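# Seat the lid fully onto the box with a suction arm

## Task

Place the lid on the box and press it fully down so that it stays seated without the robot holding it, then turn suction off and move the tool away.

## Robot and tools

Robot: one FANUC CRX-5iA six-joint arm with a vacuum suction cup instead of a gripper. The controlled point is the cup point: the centre of the cup's rim when nothing touches it. The cup points along the cup point's own +z axis. About 4 cm behind the rim the tool body and wrist camera widen to roughly 9 cm sideways, so keep that clearance from the box and lid.

Scene frame: origin on the table top under the arm base, +z up, +y to the left when looking along +x. Each state line gives end_effector_position (metres) and end_effector_quat_wxyz in this frame. The printed position may be slightly wrong, more so at long reach. The base may be tilted relative to the table.

Command rows: every motion uses a row of 7 numbers, each in [-1, 1], ordered dx, dy, dz, rx, ry, rz, suction. The first six are an offset, not a pose. They are expressed in the cup point's own axes, not the scene frame. They are counted from the cup point pose in the most recent result showing it. For the second and later calls within a single reply, or before any result in the scene has shown it, they count from wherever the robot is when the action begins. Scale: 1.0 equals 0.6 m for dx, dy, dz and 180 degrees for rx, ry, rz, which together form one rotation vector. An all-zero offset is not a pause; it drives the arm back to the reference pose. Suction: any value above 0.01 switches vacuum on, 0.01 or less switches it off, and it stays as last set.

execute_actions: argument actions is a list holding at most one item. An empty list just reports the state. An action item has rows (1 to 15 rows of 7 numbers) and optional steps (up to 15, default 15); each row lasts one control step of 1/30 s, the final row repeats to fill out the steps, and every row is measured from the same reference pose, not from the row before. A wait item has only steps (up to 300), counted from the previous result. Optional pictures (boolean) decides whether camera images come back. A rejected call sends nothing.

move: argument target is one 7-number row as above (offset in cup axes plus suction, which is applied at the start). Optional speed in m/s, 0.002 to 0.5, default 0.25; rotation is capped at double that value in rad/s. The cup point follows a straight path lasting 0.5 to 10 s; longer paths stop after 10 s short of the goal. It takes the shorter way round. The path does not avoid obstacles, and the real motion can lag, stray, or overshoot the speed, especially with the arm stretched out. The result adds a move: line with the ending (done, off_target, moving, held, fault) and active limits (paced means the sent pose was clipped; held means a check blocked steps, after which the arm may move much faster), plus distance from target.

wait: argument seconds, 0 to 10; lets the scene run with no new command. zoom_image: camera (cam_head_left, cam_head_right, cam_high, cam_low, cam_wrist, each 504x504) and region [x0, y0, x1, y1] in pixels, top-left origin, at most 504 by 504. read_manual: optional section "licences"; only gives licence text. finished_scene: argument scene, the current scene's number; ends and grades it irreversibly.

Motion limits: each control step the commanded pose is clipped to within 70 mm and 16 degrees of the measured pose, so large offsets take several actions; after an action ends the arm only finishes the last clipped pose. Check the result pose and send the remainder. Position wins over orientation if both can't be met. The elbow never fully straightens. A "Hand target" line shows where the controller is currently driving. "pose unreachable" and HELD steps mean the clearance check altered or blocked the command (the base mount counts as arm).

Gripping: turn suction on and press the 36 mm rim flat onto a smooth, flat part of the lid, fully sealed; avoid holes, seams and edges. suction_measured near 0 means no seal; 0.83 or more is airtight; leaks lower it. part_present goes to 1 at 0.50 and back to 0 below 0.45. Under vacuum the cup shrinks, so a held part sits up to about 12 mm closer to the tool. To release, set the lid down resting on its support, switch suction off, then lift at least 15 mm. If the cup seals onto the table, turn suction off to free it.

Faults: contact torque at a joint's load limit (144 N m for waist, shoulder, elbow; 36 N m for the three wrist joints) or 150 N outside force anywhere stops the arm for 10 s and drops the rest of the call. The arm is stiff, so aiming even slightly past a firm contact can trigger this; approach slowly and aim only just to the contact. Faster moves hit harder. Flange force reports the estimated external force (noisy, includes held weight; "no reading" near singular poses). MOTOR HOT warns of overheating; an OVER-TEMPERATURE FAULT brakes the arm until it cools, so don't hold loads needlessly.

Avoid: dropping or slamming the lid, hard pushes, and knocking anything off the table, which fails the task. Loose objects may occasionally get nudged by outside disturbances. The lid must remain seated after suction is off and the tool has withdrawn.

Each tool is called after "Request:" by a JSON object that holds its "op" and its "data", one argument or row to a line.

## Session

Request:
{"op": "execute_actions", "data": {
  "actions": []
}}

Scene clock: 0.00 s of 5000.00 s.
end_effector_position=(+0.5020, +0.0229, +0.3950) suction_measured=0.01 part_present=0 end_effector_quat_wxyz=(+0.000, -0.020, +1.000, -0.003)
Joint positions: [ 0.263  0.128  0.195  0.003 -1.632 -0.266]
Joint velocities: [-0.    -0.     0.001  0.     0.     0.   ]
Flange force (N, the push that the arm receives, along the end effector's own x y z axes): no reading
Hand target: +0.502, +0.023, +0.395; +0.000, -0.020, +1.000, -0.003

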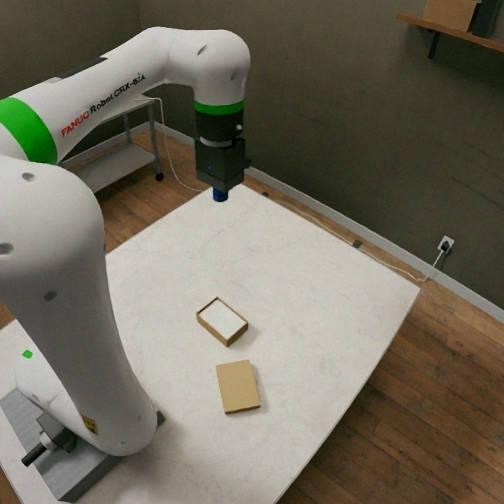

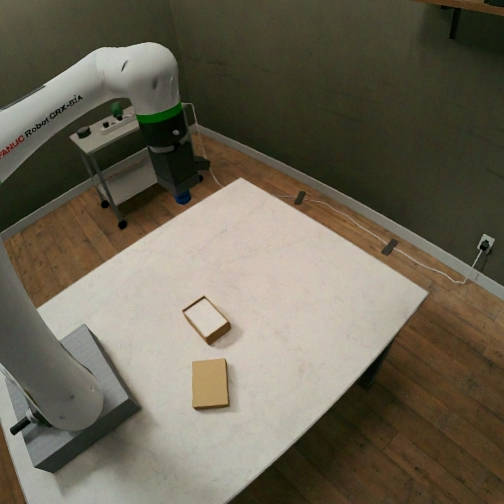

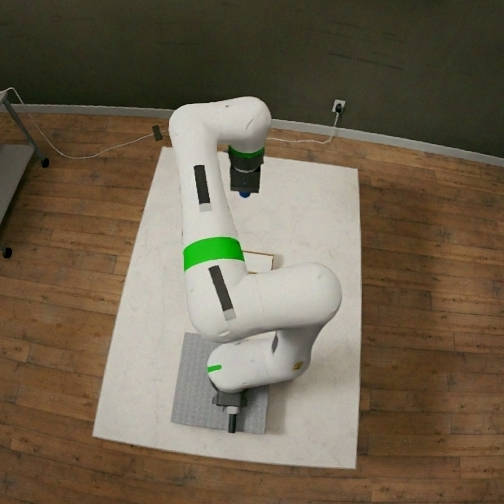

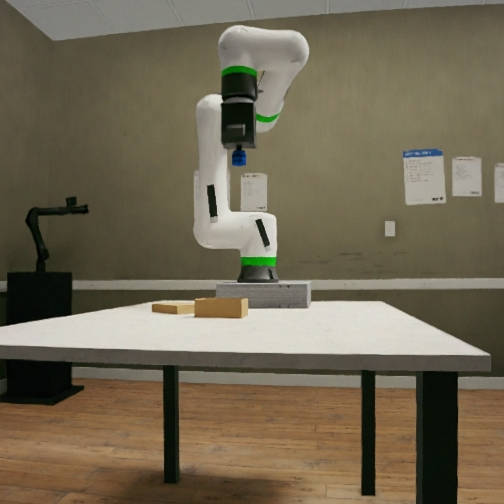

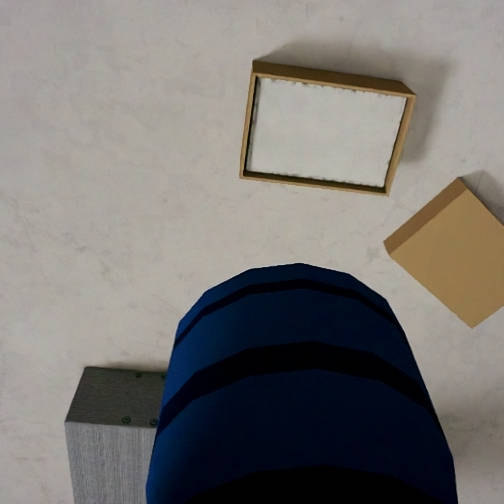

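Request:
{"op": "move", "data": {
  "target": [0.098,-0.11,0.26,0,0,0,0],
  "speed": 0.35
}}

Request:
{"op": "move", "data": {
  "target": [0.225,-0.238,0.04,0,0,0,0],
  "speed": 0.35
}}

Request:
{"op": "zoom_image", "data": {
  "camera": "cam_low",
  "region": [145,265,265,335]
}}

Scene clock: 17.20 s of 5000.00 s.
end_effector_position=(+0.4462, -0.0463, +0.2395) suction_measured=0.01 part_present=0 end_effector_quat_wxyz=(+0.000, -0.021, +1.000, -0.004)
Joint positions: [ 0.147  0.04  -0.268  0.003 -1.257 -0.15 ]
Joint velocities: [-0.     0.001 -0.     0.     0.     0.001]
Flange force (N, the push that the arm receives, along the end effector's own x y z axes): [1.7 1.9 -2.5]
Hand target: +0.446, -0.046, +0.239; -0.000, -0.021, +1.000, -0.004
Off the commanded pose: 0.000 m, 0 deg.
After step 90, 13.20 s passed at rest.
move: done

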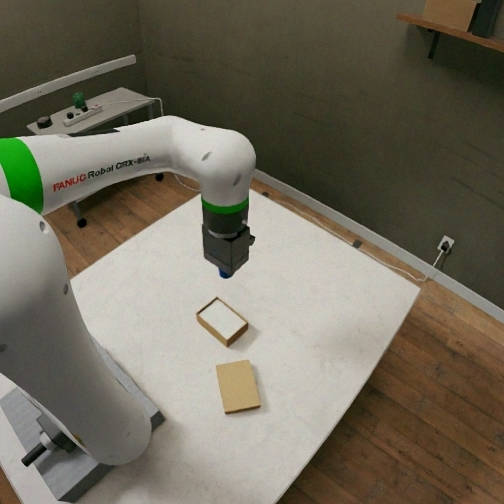

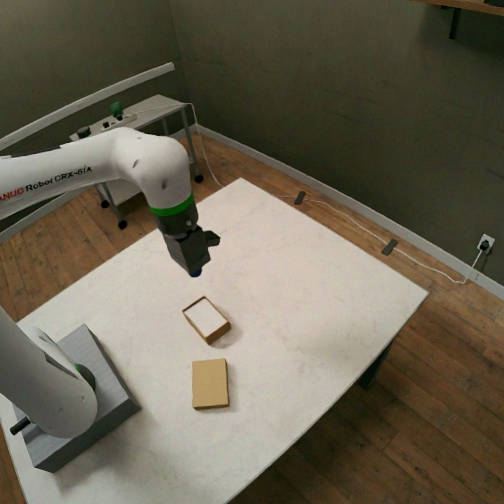

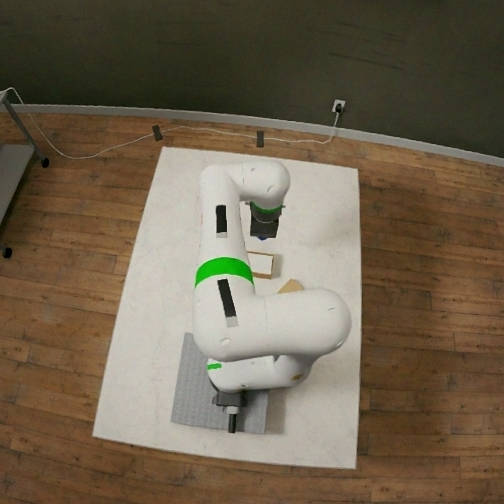

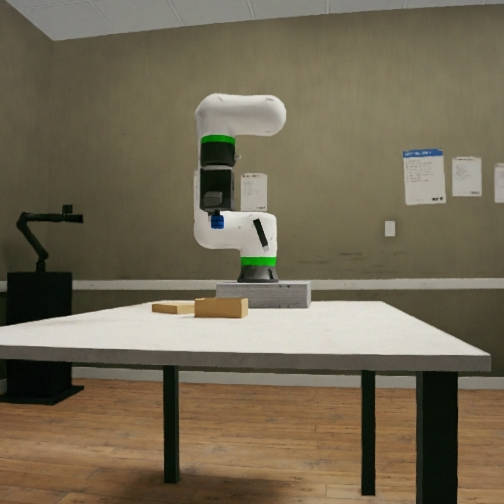

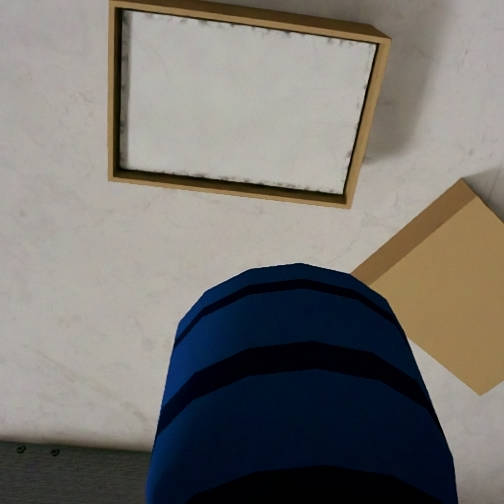

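Scene clock: 18.30 s of 5000.00 s.
end_effector_position=(+0.3173, -0.1956, +0.2169) suction_measured=0.01 part_present=0 end_effector_quat_wxyz=(-0.000, -0.021, +1.000, -0.005)
Joint positions: [-0.24  -0.137 -0.496  0.003 -1.205  0.237]
Joint velocities: [-0.     0.001 -0.001 -0.     0.     0.   ]
Flange force (N, the push that the arm receives, along the end effector's own x y z axes): [2.5 0.5 -2.1]
Hand target: +0.317, -0.196, +0.217; -0.001, -0.021, +1.000, -0.005
Off the commanded pose: 0.001 m, 0 deg.
move: done

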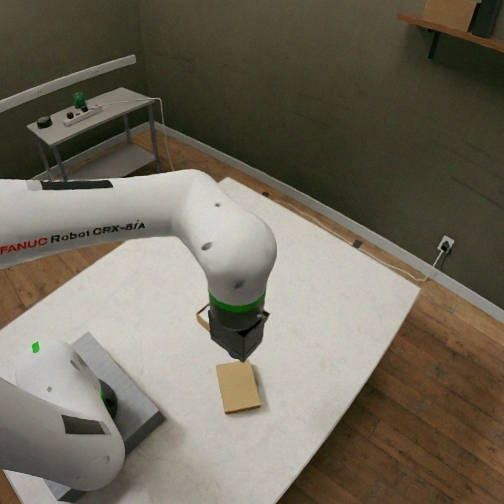

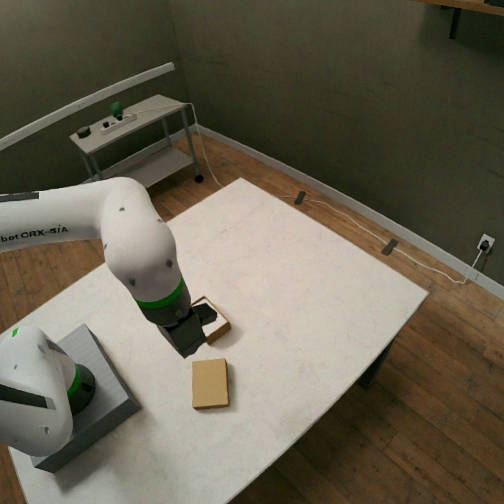

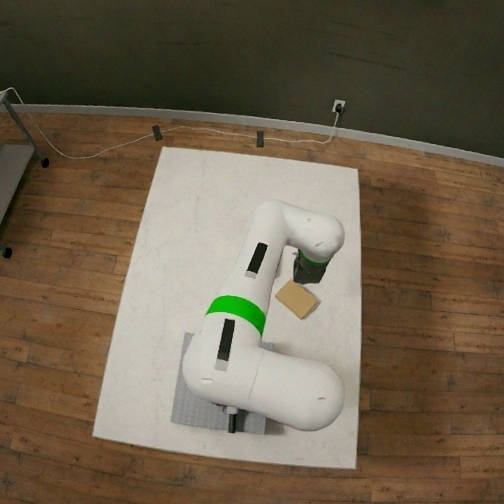

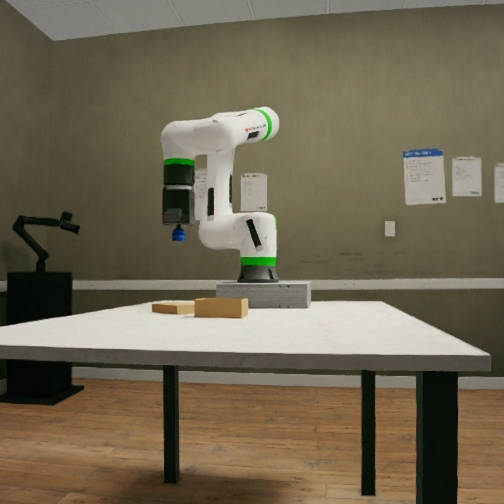

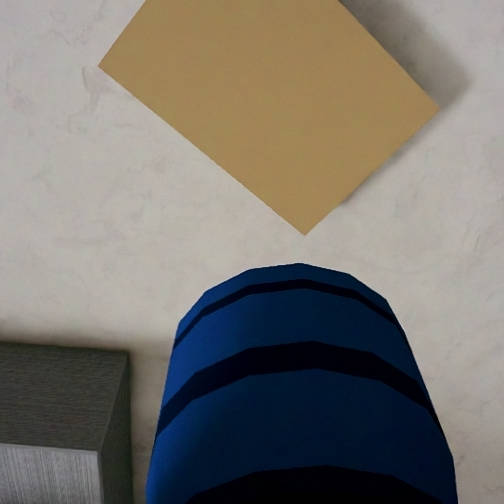

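Region (145, 265, 265, 335) of cam_low's 504x504 image, scaled by 4.200, with more detail than that image has; it fills the top 294 rows of this view, and the rest is white.

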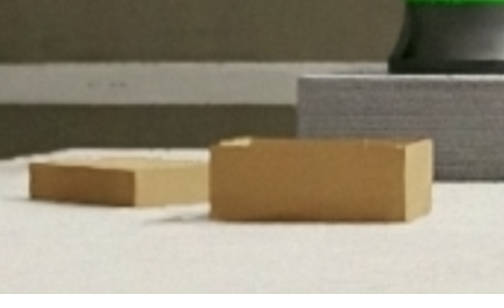

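Request:
{"op": "move", "data": {
  "target": [-0.02,-0.007,0.27,0,0,0,0]
}}

Request:
{"op": "move", "data": {
  "target": [0,0,0.06,0,0,0,1],
  "speed": 0.03
}}

Scene clock: 32.83 s of 5000.00 s.
end_effector_position=(+0.3296, -0.2002, +0.0545) suction_measured=0.01 part_present=0 end_effector_quat_wxyz=(-0.000, -0.021, +1.000, -0.004)
Joint positions: [-0.244  0.159 -0.653  0.003 -0.752  0.24 ]
Joint velocities: [ 0.     0.001 -0.001  0.     0.     0.   ]
Flange force (N, the push that the arm receives, along the end effector's own x y z axes): [3.8 -0.8 -3.5]
Hand target: +0.330, -0.200, +0.054; -0.000, -0.021, +1.000, -0.004
Off the commanded pose: 0.001 m, 0 deg.
After step 90, 10.40 s passed at rest.
move: done

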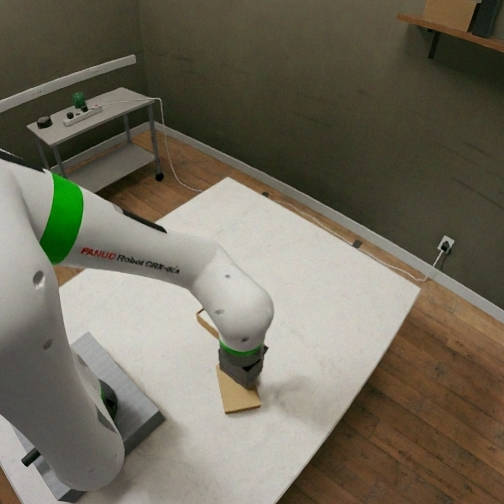

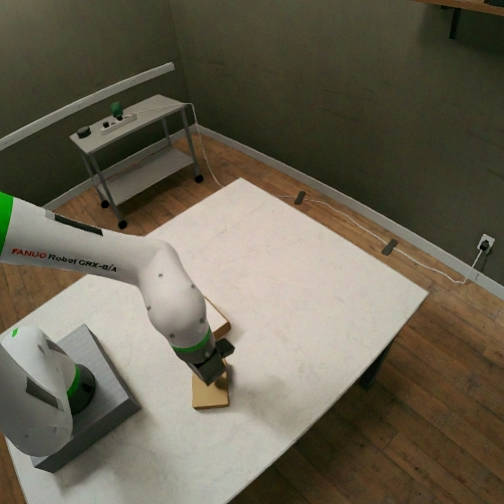

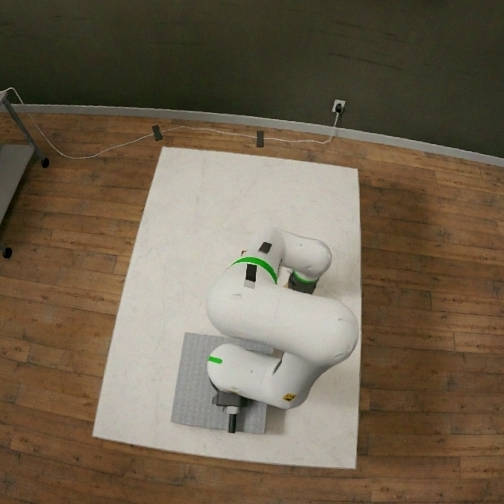

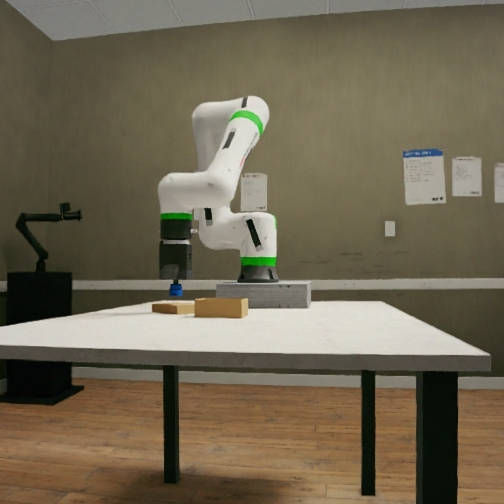

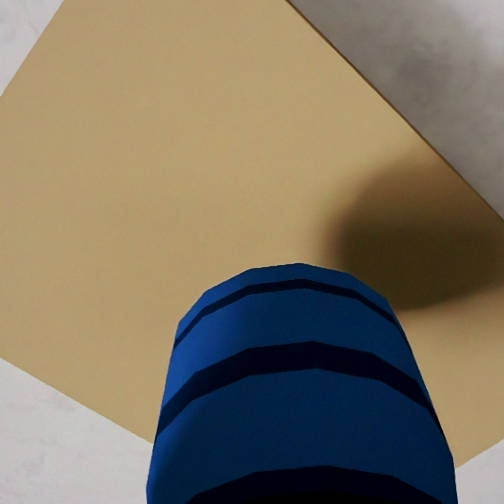

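Scene clock: 34.30 s of 5000.00 s.
end_effector_position=(+0.3297, -0.2004, +0.0184) suction_measured=0.98 part_present=1 end_effector_quat_wxyz=(-0.000, -0.021, +1.000, -0.004)
Joint positions: [-0.244  0.245 -0.672  0.003 -0.648  0.24 ]
Joint velocities: [ 0.     0.001 -0.001 -0.     0.    -0.   ]
Flange force (N, the push that the arm receives, along the end effector's own x y z axes): [0.3 -2.0 -2.7]
Hand target: +0.330, -0.200, +0.018; -0.000, -0.021, +1.000, -0.004
Off the commanded pose: 0.000 m, 0 deg.
move: done

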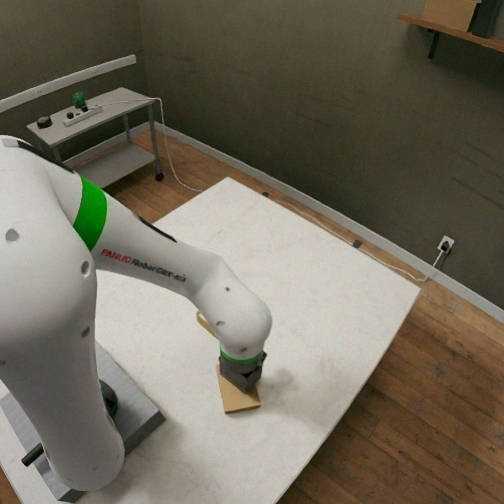

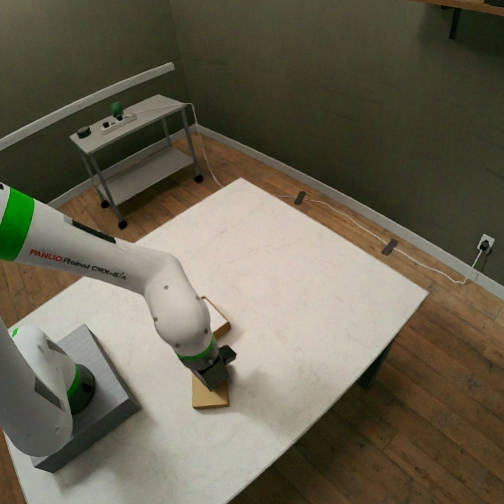

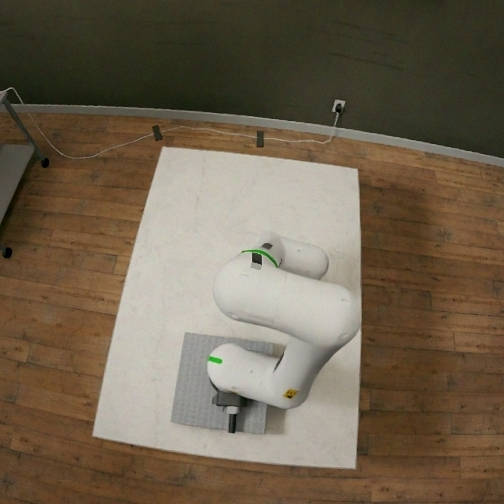

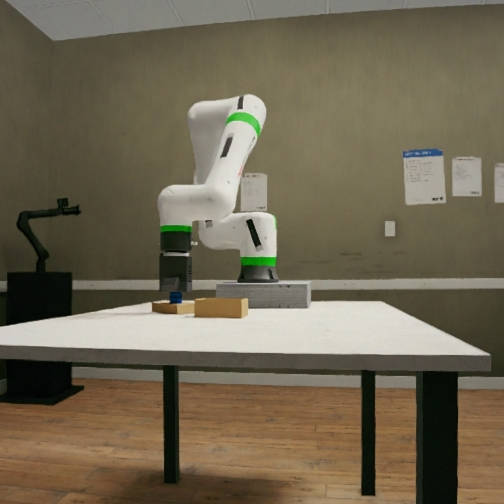

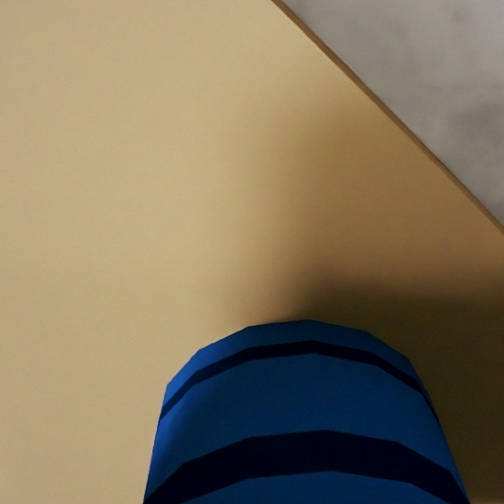

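Request:
{"op": "move", "data": {
  "target": [0,0,-0.135,0,0,-0.189,1]
}}

Request:
{"op": "move", "data": {
  "target": [-0.3185,0.1073,0.012,0,0,0,1]
}}

Request:
{"op": "zoom_image", "data": {
  "camera": "cam_head_left",
  "region": [180,270,270,360]
}}

Request:
{"op": "zoom_image", "data": {
  "camera": "cam_low",
  "region": [175,265,265,330]
}}

Scene clock: 49.43 s of 5000.00 s.
end_effector_position=(+0.3296, -0.2000, +0.0997) suction_measured=0.98 part_present=1 end_effector_quat_wxyz=(-0.002, -0.313, +0.950, -0.004)
Joint positions: [-0.244  0.066 -0.617  0.003 -0.882  0.834]
Joint velocities: [-0.     0.    -0.    -0.    -0.     0.002]
Flange force (N, the push that the arm receives, along the end effector's own x y z axes): [1.6 0.6 0.2]
Hand target: +0.330, -0.200, +0.100; -0.002, -0.313, +0.950, -0.004
Off the commanded pose: 0.000 m, 0 deg.
After step 90, 10.57 s passed at rest.
move: done

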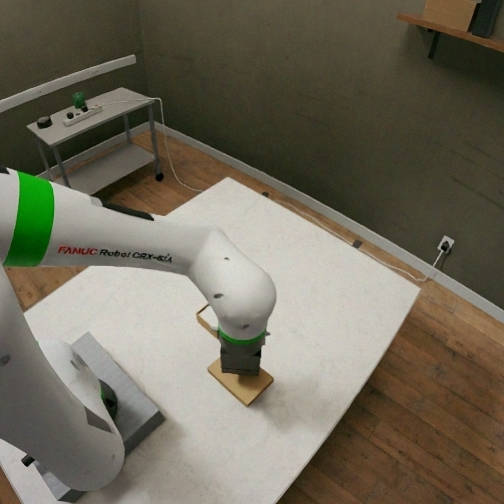

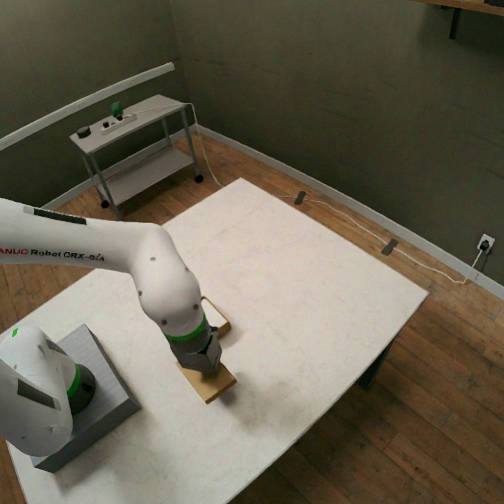

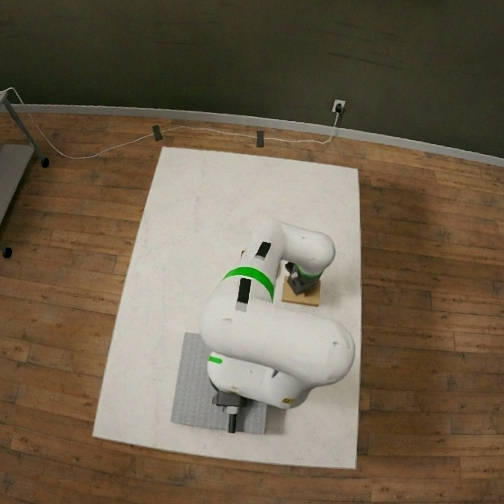

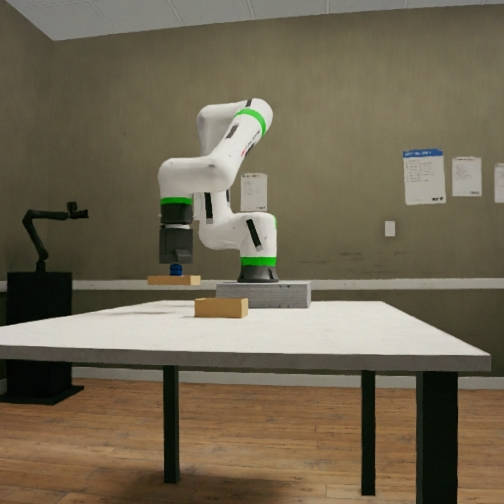

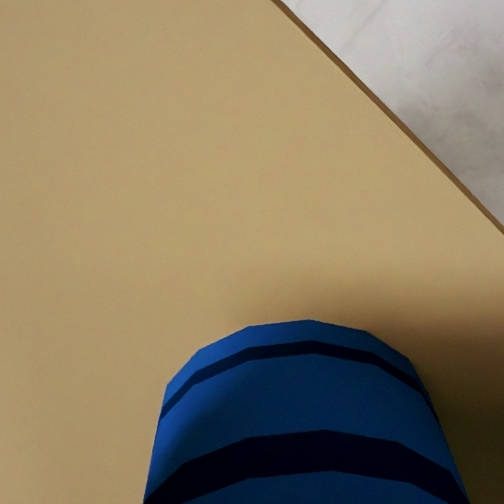

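Scene clock: 50.67 s of 5000.00 s.
end_effector_position=(+0.4451, -0.0336, +0.0910) suction_measured=0.98 part_present=1 end_effector_quat_wxyz=(-0.001, -0.313, +0.950, -0.003)
Joint positions: [ 0.178  0.22  -0.457  0.003 -0.888  0.412]
Joint velocities: [ 0.001  0.001  0.001  0.     0.    -0.   ]
Flange force (N, the push that the arm receives, along the end effector's own x y z axes): [2.9 -2.2 -0.3]
Hand target: +0.445, -0.034, +0.091; -0.001, -0.313, +0.950, -0.003
Off the commanded pose: 0.001 m, 0 deg.
move: done

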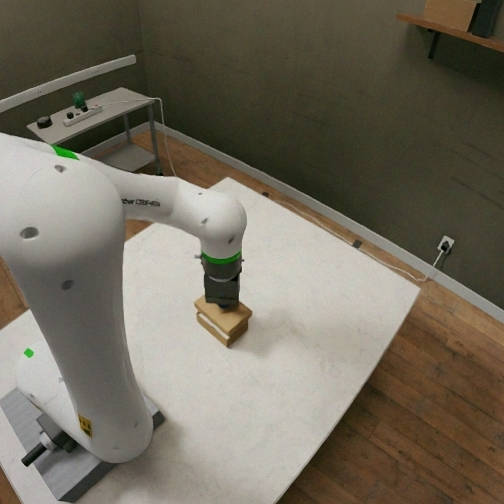

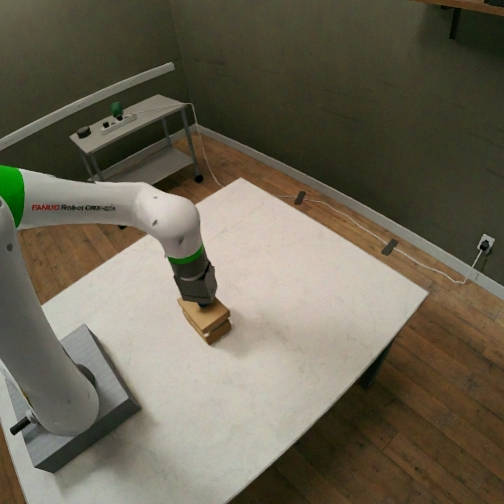

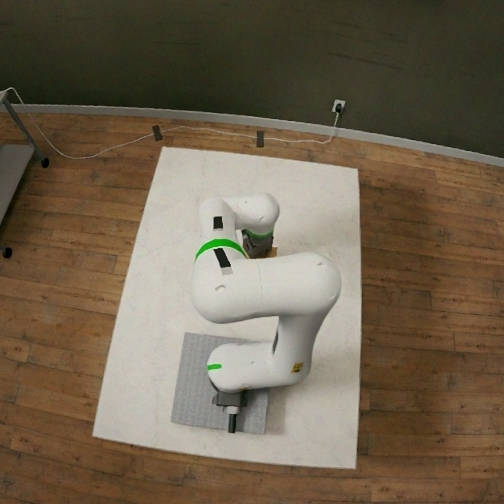

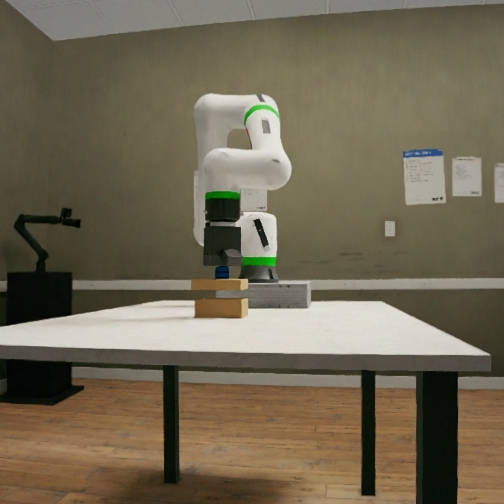

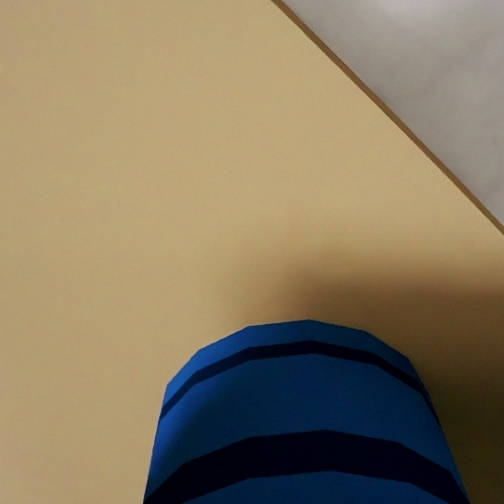

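Region (180, 270, 270, 360) of cam_head_left's 504x504 image, scaled by 5.600, with more detail than that image has.

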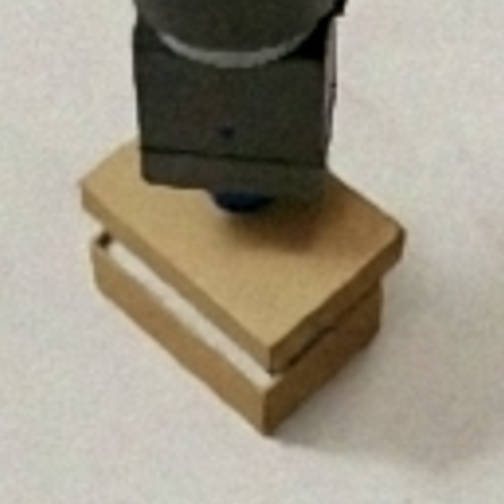

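Region (175, 265, 265, 330) of cam_low's 504x504 image, scaled by 5.600, with more detail than that image has.

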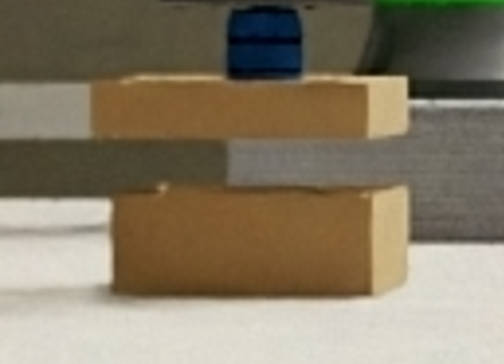

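Request:
{"op": "move", "data": {
  "target": [-0.001,0.0085,0.025,0,0,0,1],
  "speed": 0.03
}}

Request:
{"op": "zoom_image", "data": {
  "camera": "cam_head_left",
  "region": [185,285,260,360]
}}

Request:
{"op": "zoom_image", "data": {
  "camera": "cam_low",
  "region": [175,265,265,330]
}}

Request:
{"op": "zoom_image", "data": {
  "camera": "cam_head_right",
  "region": [170,285,240,355]
}}

Scene clock: 79.60 s of 5000.00 s.
end_effector_position=(+0.4425, -0.0291, +0.0760) suction_measured=0.98 part_present=1 end_effector_quat_wxyz=(-0.001, -0.313, +0.950, -0.003)
Joint positions: [ 0.19   0.24  -0.477  0.003 -0.848  0.401]
Joint velocities: [-0.     0.001 -0.    -0.     0.    -0.   ]
Flange force (N, the push that the arm receives, along the end effector's own x y z axes): [2.6 -2.0 -1.3]
Hand target: +0.443, -0.029, +0.076; -0.001, -0.313, +0.950, -0.003
Off the commanded pose: 0.000 m, 0 deg.
After step 90, 25.13 s passed at rest.
move: done

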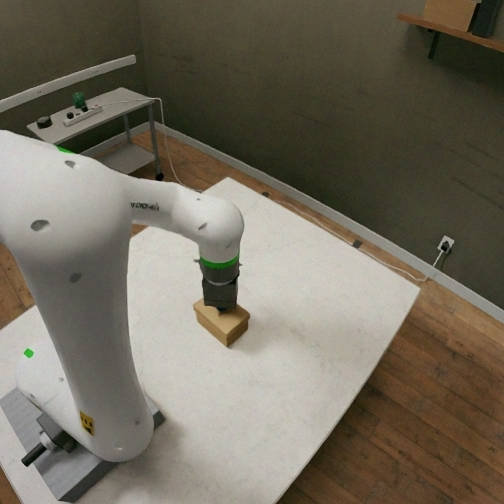

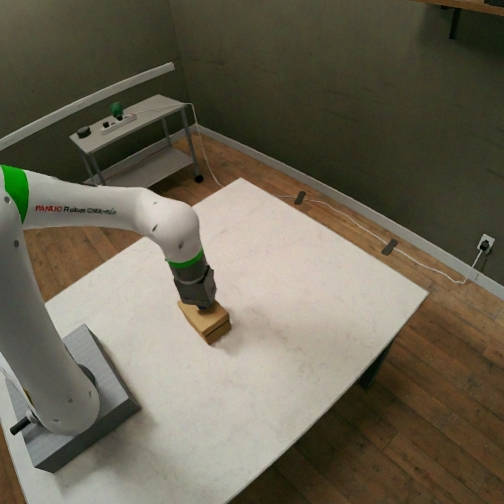

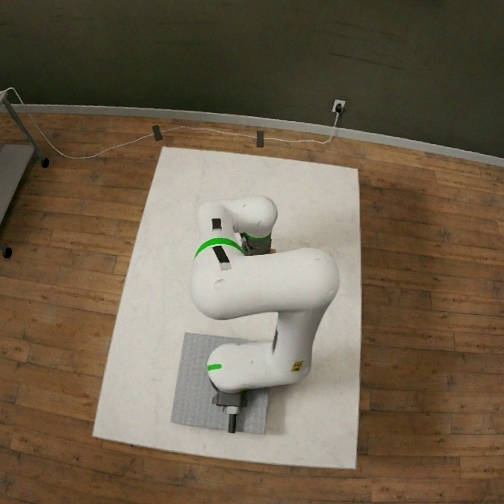

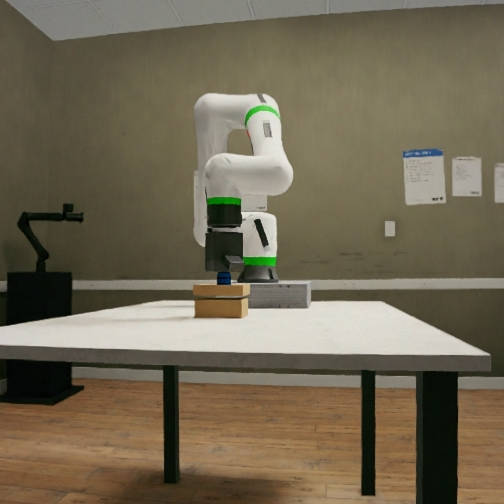

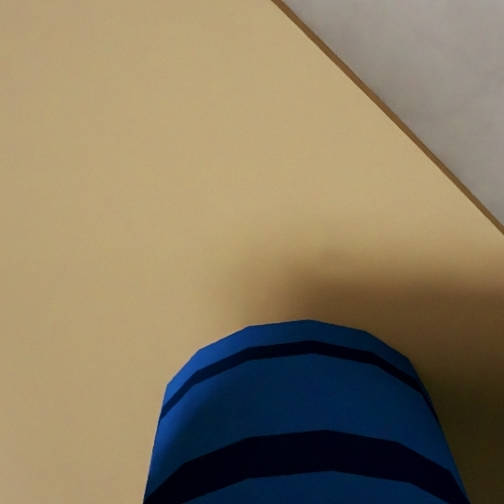

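Region (185, 285, 260, 360) of cam_head_left's 504x504 image, scaled by 6.720, with more detail than that image has.

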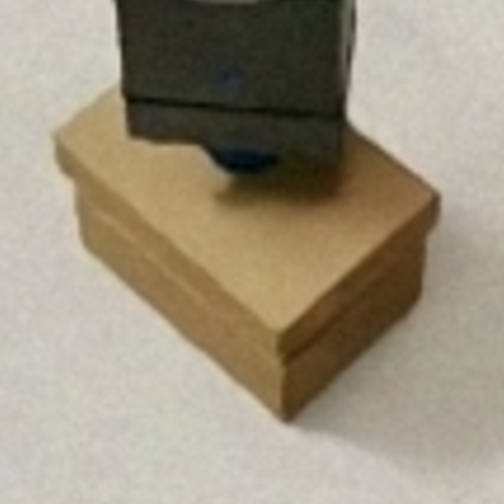

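Region (175, 265, 265, 330) of cam_low's 504x504 image, scaled by 5.600, with more detail than that image has.

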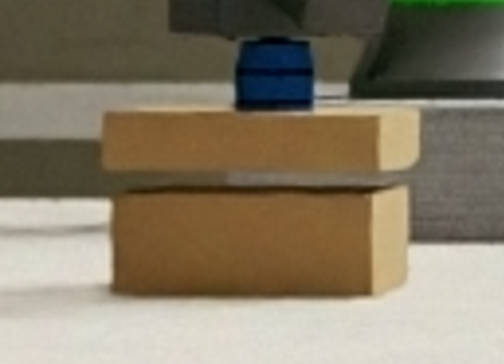

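Region (170, 285, 240, 355) of cam_head_right's 504x504 image, scaled by 7.200, with more detail than that image has.

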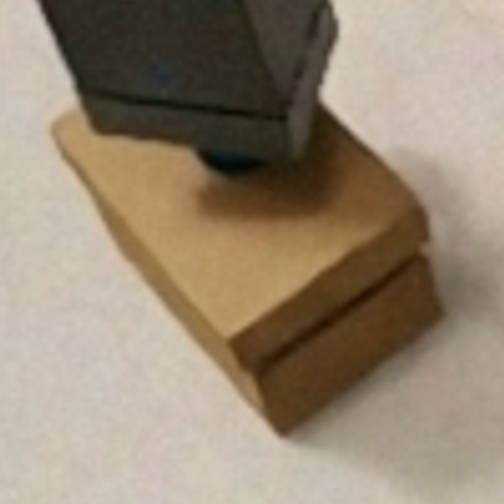

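Request:
{"op": "move", "data": {
  "target": [-0.001,-0.0018,0.018,0,0,0,1],
  "speed": 0.01
}}

Request:
{"op": "zoom_image", "data": {
  "camera": "cam_head_left",
  "region": [185,285,260,360]
}}

Request:
{"op": "zoom_image", "data": {
  "camera": "cam_low",
  "region": [175,265,265,330]
}}

Scene clock: 90.63 s of 5000.00 s.
end_effector_position=(+0.4437, -0.0297, +0.0652) suction_measured=0.98 part_present=1 end_effector_quat_wxyz=(-0.001, -0.313, +0.950, -0.003)
Joint positions: [ 0.188  0.262 -0.481  0.003 -0.821  0.402]
Joint velocities: [ 0.     0.001 -0.     0.     0.    -0.002]
Flange force (N, the push that the arm receives, along the end effector's own x y z axes): [2.2 0.0 -3.2]
Hand target: +0.444, -0.030, +0.065; -0.001, -0.313, +0.950, -0.003
Off the commanded pose: 0.000 m, 0 deg.
After step 90, 6.73 s passed at rest.
move: done

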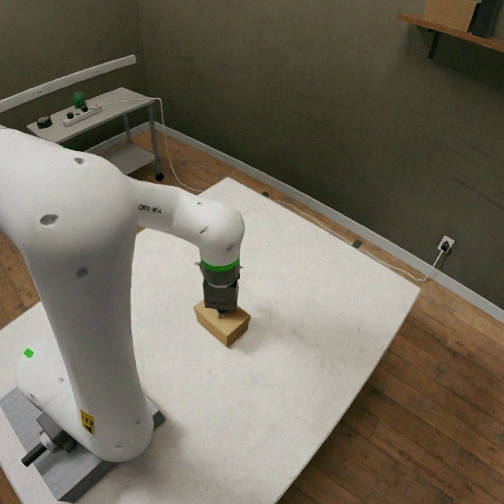

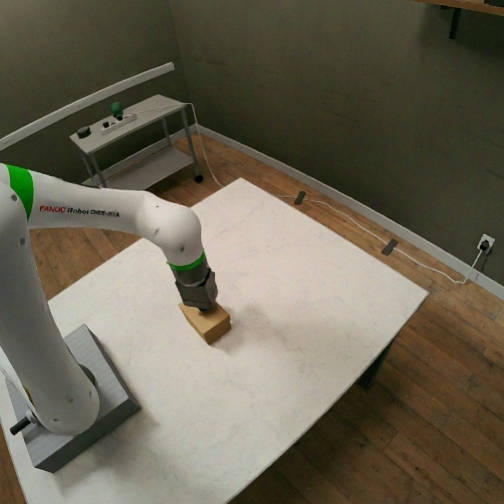

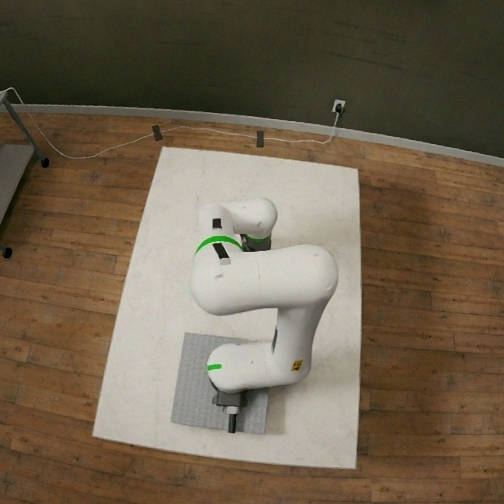

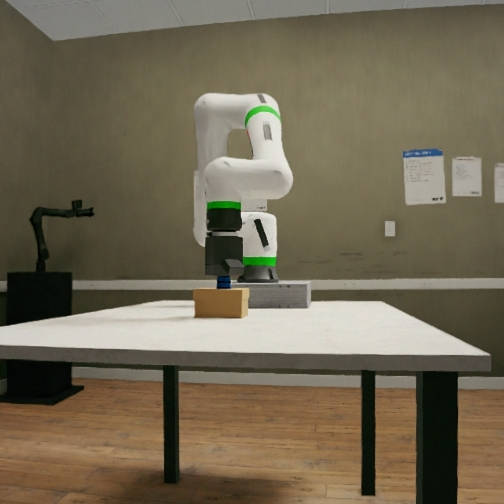

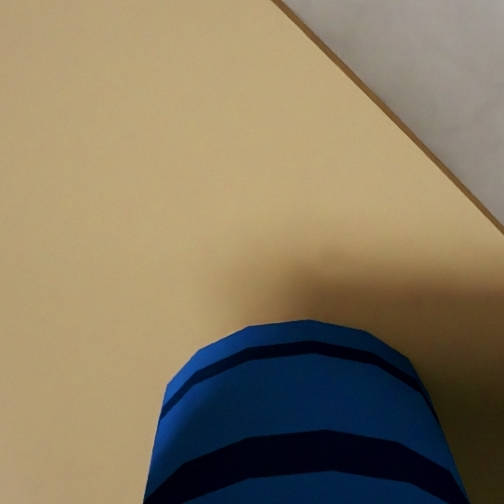

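Region (185, 285, 260, 360) of cam_head_left's 504x504 image, scaled by 6.720, with more detail than that image has.

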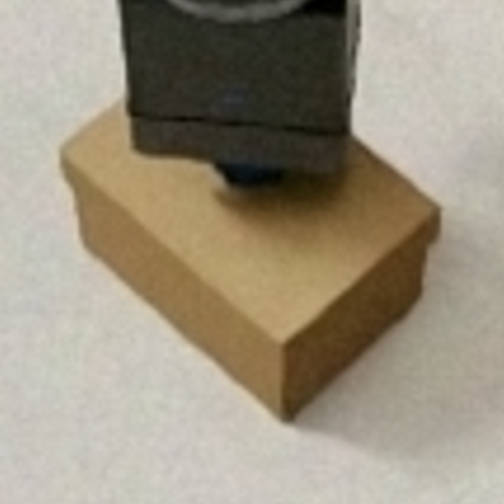

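Region (175, 265, 265, 330) of cam_low's 504x504 image, scaled by 5.600, with more detail than that image has.

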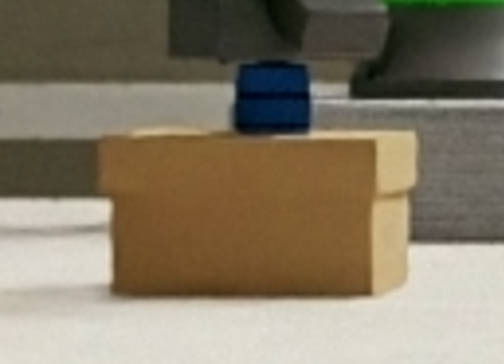

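Request:
{"op": "move", "data": {
  "target": [0,0.0012,0.032,0,0,0,1],
  "speed": 0.012
}}

Request:
{"op": "zoom_image", "data": {
  "camera": "cam_low",
  "region": [175,265,265,330]
}}

Scene clock: 110.07 s of 5000.00 s.
end_effector_position=(+0.4466, -0.0295, +0.0499) suction_measured=0.98 part_present=1 end_effector_quat_wxyz=(+0.003, -0.315, +0.949, -0.005)
Joint positions: [ 0.189  0.292 -0.491  0.008 -0.774  0.401]
Joint velocities: [ 0.    -0.     0.    -0.     0.001  0.001]
Flange force (N, the push that the arm receives, along the end effector's own x y z axes): [7.2 4.6 -29.9]
Hand target: +0.447, -0.029, +0.050; +0.003, -0.315, +0.949, -0.005
Off the commanded pose: 0.005 m, 1 deg.
FORCE FAULT: contact force on the arm reached its limit, and the arm stopped for 10 seconds. The contact can be on any part of the arm, not only on its tool. The arm's remaining commands of this call were not run. The arm holds still and accepts commands again. Move the arm away from the contact; if what it grips holds it there, let go first. Pushing or pulling that hard again can fault the arm again.
After step 90, 4.73 s passed at rest.
move: fault

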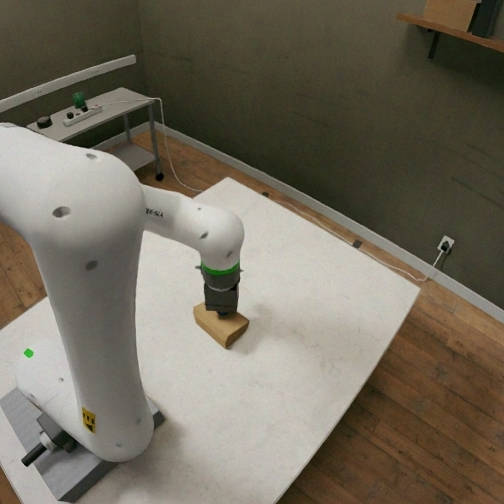

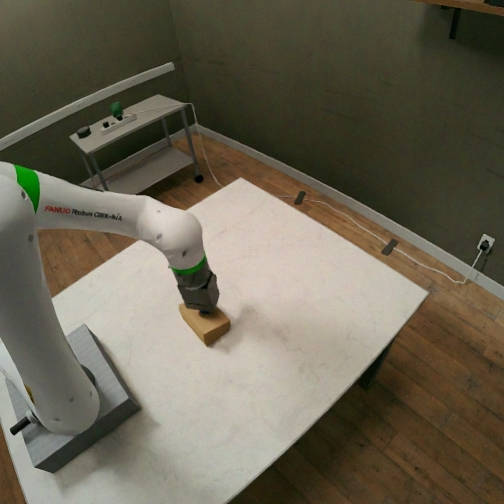

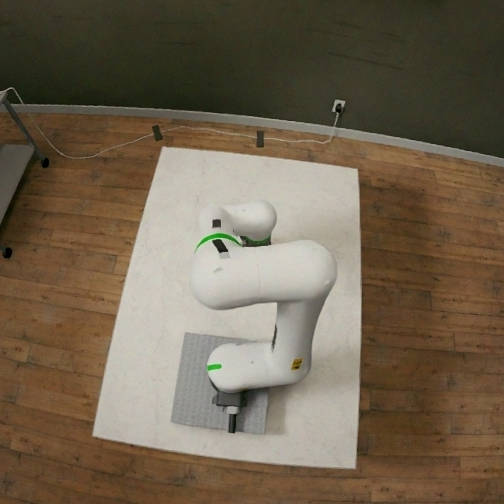

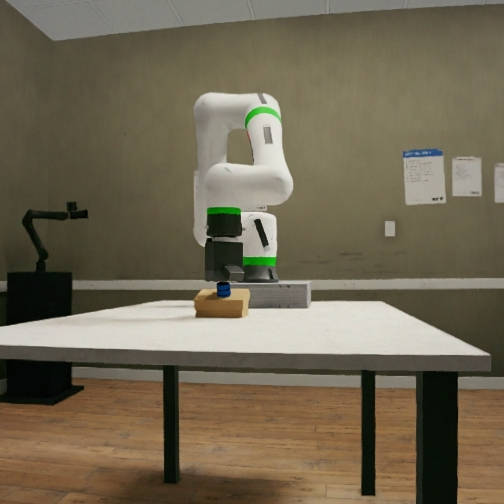

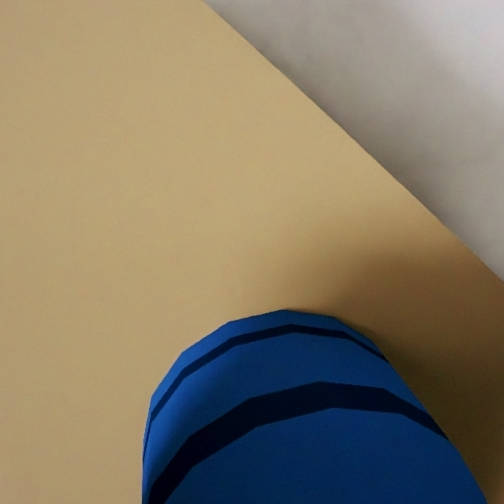

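Region (175, 265, 265, 330) of cam_low's 504x504 image, scaled by 5.600, with more detail than that image has.

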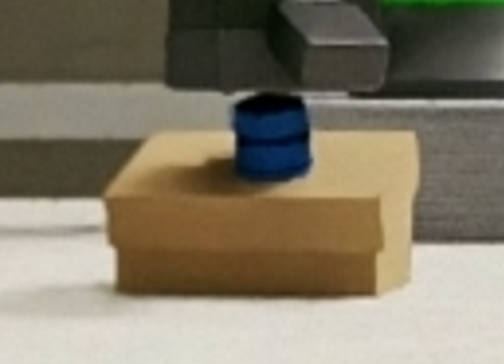

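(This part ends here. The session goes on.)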